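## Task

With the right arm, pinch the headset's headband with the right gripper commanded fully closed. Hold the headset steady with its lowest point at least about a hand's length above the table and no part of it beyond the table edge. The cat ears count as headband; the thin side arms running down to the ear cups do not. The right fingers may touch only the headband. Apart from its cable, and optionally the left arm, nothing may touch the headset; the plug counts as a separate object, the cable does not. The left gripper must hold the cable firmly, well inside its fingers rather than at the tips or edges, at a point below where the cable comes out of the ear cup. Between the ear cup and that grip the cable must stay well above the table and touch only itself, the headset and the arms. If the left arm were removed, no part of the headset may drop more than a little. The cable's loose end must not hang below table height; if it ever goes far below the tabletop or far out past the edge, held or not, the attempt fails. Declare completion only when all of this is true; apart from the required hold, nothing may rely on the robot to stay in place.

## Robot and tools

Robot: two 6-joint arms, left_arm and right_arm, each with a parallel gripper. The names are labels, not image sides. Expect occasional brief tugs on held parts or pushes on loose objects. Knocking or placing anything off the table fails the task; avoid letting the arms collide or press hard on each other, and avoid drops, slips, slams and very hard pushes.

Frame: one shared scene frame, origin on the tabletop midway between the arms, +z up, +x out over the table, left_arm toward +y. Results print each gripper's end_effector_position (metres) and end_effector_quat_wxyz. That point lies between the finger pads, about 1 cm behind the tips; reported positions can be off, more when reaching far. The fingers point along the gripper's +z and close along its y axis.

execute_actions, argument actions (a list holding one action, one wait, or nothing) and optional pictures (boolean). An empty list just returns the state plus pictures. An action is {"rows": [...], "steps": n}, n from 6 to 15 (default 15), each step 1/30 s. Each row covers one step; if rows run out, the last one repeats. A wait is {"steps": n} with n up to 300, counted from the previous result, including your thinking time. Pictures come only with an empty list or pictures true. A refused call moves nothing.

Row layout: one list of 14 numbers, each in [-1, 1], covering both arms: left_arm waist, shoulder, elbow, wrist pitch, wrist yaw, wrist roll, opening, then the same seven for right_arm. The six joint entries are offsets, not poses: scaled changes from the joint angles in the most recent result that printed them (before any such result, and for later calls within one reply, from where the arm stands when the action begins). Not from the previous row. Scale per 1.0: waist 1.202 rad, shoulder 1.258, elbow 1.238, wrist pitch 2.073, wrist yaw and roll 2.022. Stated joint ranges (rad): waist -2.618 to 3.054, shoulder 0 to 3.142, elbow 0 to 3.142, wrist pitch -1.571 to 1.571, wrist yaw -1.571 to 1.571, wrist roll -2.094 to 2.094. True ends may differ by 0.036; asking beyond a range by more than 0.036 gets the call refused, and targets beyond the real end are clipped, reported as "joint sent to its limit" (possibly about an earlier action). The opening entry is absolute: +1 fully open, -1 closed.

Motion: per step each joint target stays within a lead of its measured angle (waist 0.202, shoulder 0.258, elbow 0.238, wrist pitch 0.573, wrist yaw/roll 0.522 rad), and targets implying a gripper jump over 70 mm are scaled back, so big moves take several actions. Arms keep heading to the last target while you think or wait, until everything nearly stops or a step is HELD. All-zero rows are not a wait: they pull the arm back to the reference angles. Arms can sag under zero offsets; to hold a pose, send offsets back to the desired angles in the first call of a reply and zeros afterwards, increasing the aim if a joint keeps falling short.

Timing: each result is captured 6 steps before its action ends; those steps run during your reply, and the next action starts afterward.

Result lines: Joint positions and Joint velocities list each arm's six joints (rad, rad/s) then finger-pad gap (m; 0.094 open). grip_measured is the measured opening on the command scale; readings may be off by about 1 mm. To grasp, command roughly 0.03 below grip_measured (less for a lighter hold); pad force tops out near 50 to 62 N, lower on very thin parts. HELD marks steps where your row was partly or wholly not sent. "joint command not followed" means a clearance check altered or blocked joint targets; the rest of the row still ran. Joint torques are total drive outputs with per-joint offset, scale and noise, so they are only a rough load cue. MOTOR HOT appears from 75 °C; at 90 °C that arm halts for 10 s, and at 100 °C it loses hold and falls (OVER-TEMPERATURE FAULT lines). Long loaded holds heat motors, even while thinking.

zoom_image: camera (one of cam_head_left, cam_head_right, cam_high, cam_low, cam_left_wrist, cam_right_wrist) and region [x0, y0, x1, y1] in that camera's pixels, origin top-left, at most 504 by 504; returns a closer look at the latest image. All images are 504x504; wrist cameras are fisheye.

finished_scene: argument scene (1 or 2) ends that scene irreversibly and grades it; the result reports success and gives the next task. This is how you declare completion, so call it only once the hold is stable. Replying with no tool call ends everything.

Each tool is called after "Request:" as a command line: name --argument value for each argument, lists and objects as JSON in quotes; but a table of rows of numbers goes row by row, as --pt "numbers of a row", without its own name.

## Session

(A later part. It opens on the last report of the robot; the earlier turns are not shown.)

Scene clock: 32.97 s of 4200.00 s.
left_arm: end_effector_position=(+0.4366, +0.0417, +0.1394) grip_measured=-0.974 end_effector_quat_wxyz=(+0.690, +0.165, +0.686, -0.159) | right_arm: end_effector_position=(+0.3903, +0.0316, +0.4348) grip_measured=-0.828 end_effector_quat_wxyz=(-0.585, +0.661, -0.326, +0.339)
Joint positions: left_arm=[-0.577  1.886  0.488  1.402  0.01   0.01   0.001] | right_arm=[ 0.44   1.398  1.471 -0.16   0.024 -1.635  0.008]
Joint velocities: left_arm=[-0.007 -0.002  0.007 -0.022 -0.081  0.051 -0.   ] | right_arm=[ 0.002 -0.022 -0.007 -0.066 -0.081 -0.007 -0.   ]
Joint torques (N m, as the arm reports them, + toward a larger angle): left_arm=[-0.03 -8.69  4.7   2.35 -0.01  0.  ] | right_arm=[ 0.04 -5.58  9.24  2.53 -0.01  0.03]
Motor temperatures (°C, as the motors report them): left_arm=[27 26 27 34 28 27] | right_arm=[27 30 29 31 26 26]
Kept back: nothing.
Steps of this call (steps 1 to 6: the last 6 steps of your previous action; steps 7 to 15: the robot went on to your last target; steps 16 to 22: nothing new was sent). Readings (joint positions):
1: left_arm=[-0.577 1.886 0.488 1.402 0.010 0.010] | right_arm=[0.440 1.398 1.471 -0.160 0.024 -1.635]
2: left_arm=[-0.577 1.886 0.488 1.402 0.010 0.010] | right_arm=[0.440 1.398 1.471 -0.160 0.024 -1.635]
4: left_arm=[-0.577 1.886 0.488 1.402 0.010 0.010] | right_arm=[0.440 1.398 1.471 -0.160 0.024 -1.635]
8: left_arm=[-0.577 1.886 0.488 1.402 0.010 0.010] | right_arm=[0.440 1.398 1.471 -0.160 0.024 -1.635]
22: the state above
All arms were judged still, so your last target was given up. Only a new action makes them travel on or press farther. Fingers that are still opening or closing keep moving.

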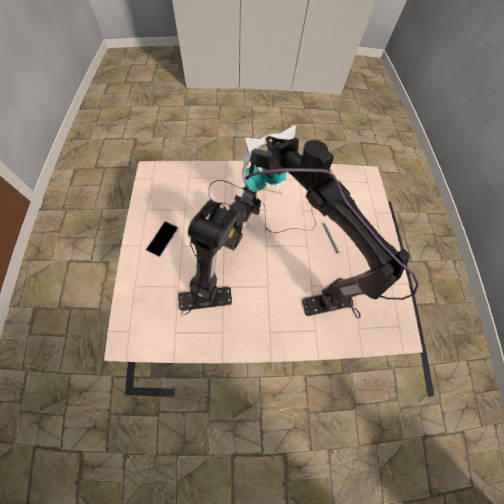

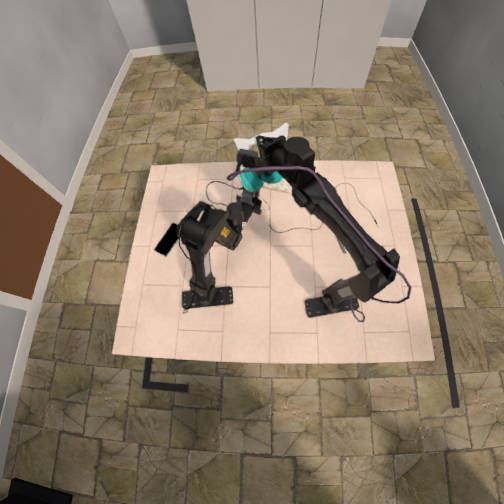

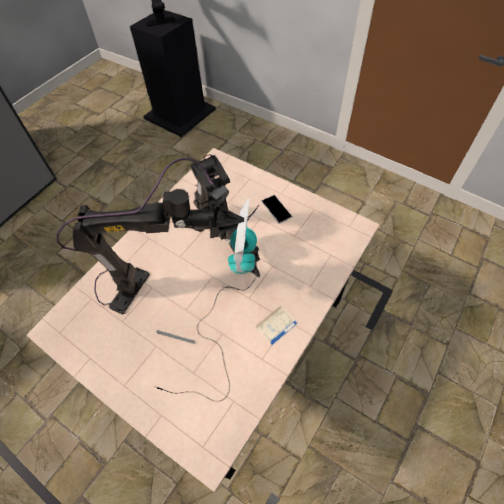

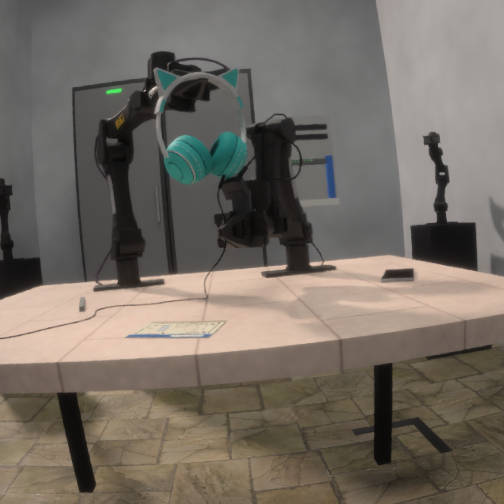

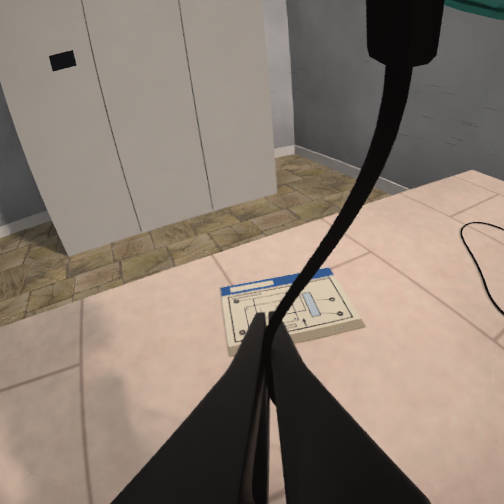

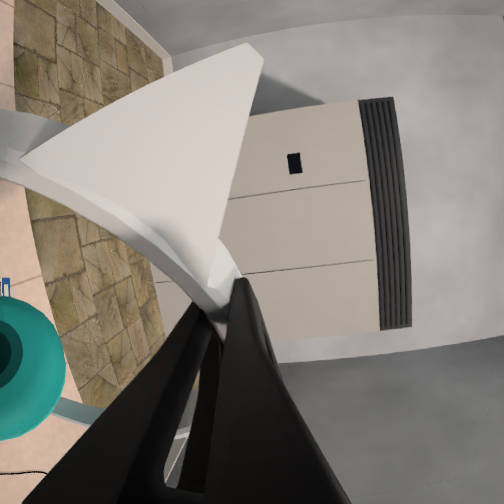

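Request:
execute_actions --actions '[{"rows":[[0,-0.015,-0.02,0,0,0,-1,0,-0.005,0.01,0.02,0,0,-1],[0,-0.03,-0.04,0,0,0,-1,0,-0.01,0.02,0.035,0,0,-1],[0,-0.035,-0.05,0,0,0,-1,0,-0.01,0.028,0.046,0,0,-1]],"steps":12}]'

Request:
execute_actions --actions '[{"steps":25}]' --pictures true

Scene clock: 33.90 s of 4200.00 s.
left_arm: end_effector_position=(+0.4279, +0.0459, +0.1363) grip_measured=-0.974 end_effector_quat_wxyz=(+0.685, +0.166, +0.691, -0.158) | right_arm: end_effector_position=(+0.3903, +0.0317, +0.4356) grip_measured=-0.828 end_effector_quat_wxyz=(-0.586, +0.660, -0.326, +0.339)
Joint positions: left_arm=[-0.577  1.861  0.449  1.401  0.01   0.01   0.001] | right_arm=[ 0.44   1.398  1.471 -0.156  0.024 -1.635  0.008]
Joint velocities: left_arm=[-0.002 -0.071 -0.09  -0.007 -0.022  0.022 -0.001] | right_arm=[-0.007  0.007 -0.002  0.051 -0.007 -0.007 -0.   ]
Joint torques (N m, as the arm reports them, + toward a larger angle): left_arm=[-0.02 -9.68  3.1   2.25 -0.03 -0.01] | right_arm=[ 0.07 -6.37 11.92  3.06  0.03  0.  ]
Motor temperatures (°C, as the motors report them): left_arm=[27 26 27 34 28 27] | right_arm=[27 30 29 31 26 26]
Steps of this call (steps 1 to 22: nothing new was sent; steps 23 to 28: the first 6 steps of this action). Readings (joint positions):
23: left_arm=[-0.577 1.886 0.488 1.401 0.010 0.010] | right_arm=[0.440 1.398 1.471 -0.160 0.024 -1.635]
24: left_arm=[-0.577 1.884 0.485 1.401 0.010 0.010] | right_arm=[0.440 1.398 1.471 -0.159 0.024 -1.635]
26: left_arm=[-0.577 1.870 0.463 1.401 0.010 0.010] | right_arm=[0.440 1.398 1.471 -0.158 0.024 -1.635]
28: the state above

Scene clock: 34.73 s of 4200.00 s.
left_arm: end_effector_position=(+0.4275, +0.0461, +0.1362) grip_measured=-0.974 end_effector_quat_wxyz=(+0.685, +0.166, +0.692, -0.158) | right_arm: end_effector_position=(+0.3903, +0.0317, +0.4361) grip_measured=-0.828 end_effector_quat_wxyz=(-0.586, +0.659, -0.325, +0.340)
Joint positions: left_arm=[-0.577  1.86   0.447  1.401  0.01   0.01   0.001] | right_arm=[ 0.44   1.398  1.471 -0.155  0.024 -1.635  0.008]
Joint velocities: left_arm=[-0.002 -0.002 -0.012 -0.066 -0.037 -0.007 -0.001] | right_arm=[-0.012  0.007  0.012 -0.051 -0.037  0.007 -0.001]
Joint torques (N m, as the arm reports them, + toward a larger angle): left_arm=[ 0.04 -9.89  2.68  2.26 -0.03  0.01] | right_arm=[ 0.   -6.3  11.88  3.13  0.04  0.01]
Motor temperatures (°C, as the motors report them): left_arm=[27 27 27 34 28 27] | right_arm=[27 30 29 31 26 26]
Kept back: nothing.
Steps of this call (steps 1 to 6: the last 6 steps of your previous action; steps 7 to 15: the robot went on to your last target; steps 16 to 25: nothing new was sent). Readings (joint positions):
1: left_arm=[-0.577 1.860 0.447 1.401 0.010 0.010] | right_arm=[0.440 1.398 1.471 -0.155 0.024 -1.635]
2: left_arm=[-0.577 1.860 0.447 1.401 0.010 0.010] | right_arm=[0.440 1.398 1.471 -0.155 0.024 -1.635]
4: left_arm=[-0.577 1.860 0.447 1.401 0.010 0.010] | right_arm=[0.440 1.398 1.471 -0.155 0.024 -1.635]
8: left_arm=[-0.577 1.860 0.447 1.401 0.010 0.010] | right_arm=[0.440 1.398 1.471 -0.155 0.024 -1.635]
25: the state above
All arms were judged still, so your last target was given up. Only a new action makes them travel on or press farther. Fingers that are still opening or closing keep moving.

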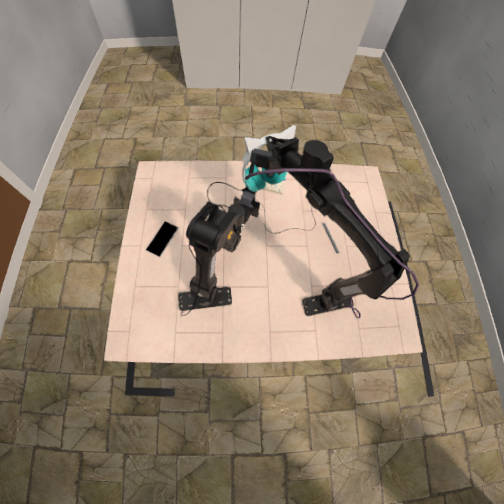

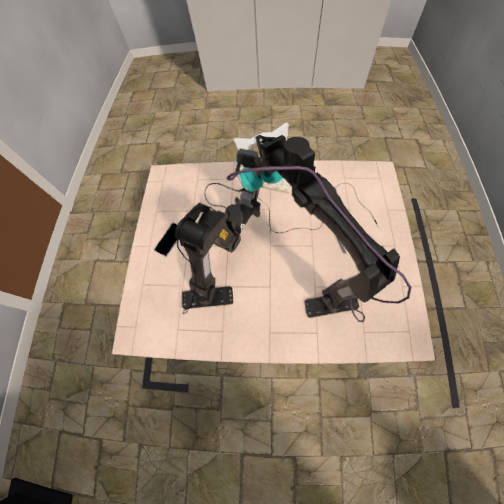

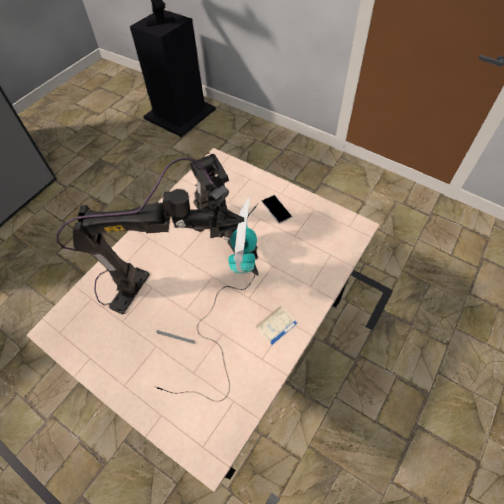

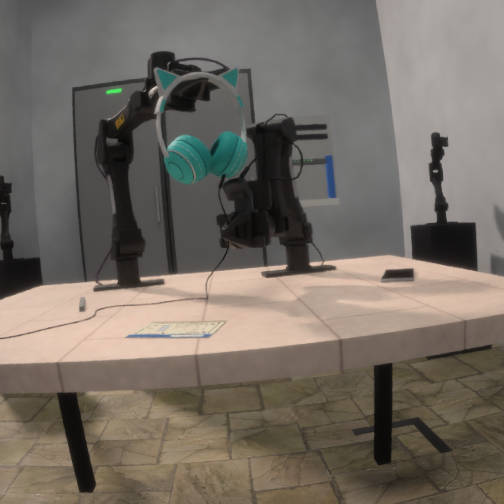

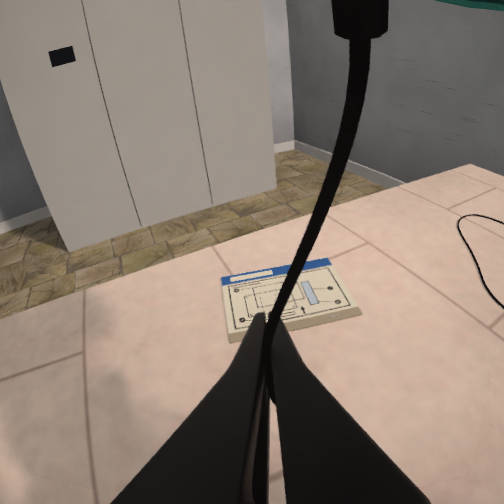

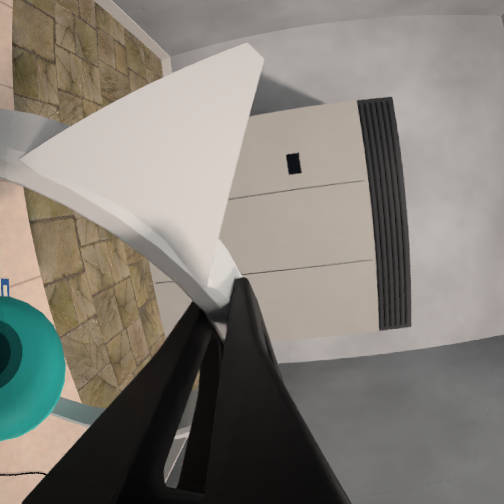

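Request:
finished_scene --scene 1

The scene is finished: the task was done.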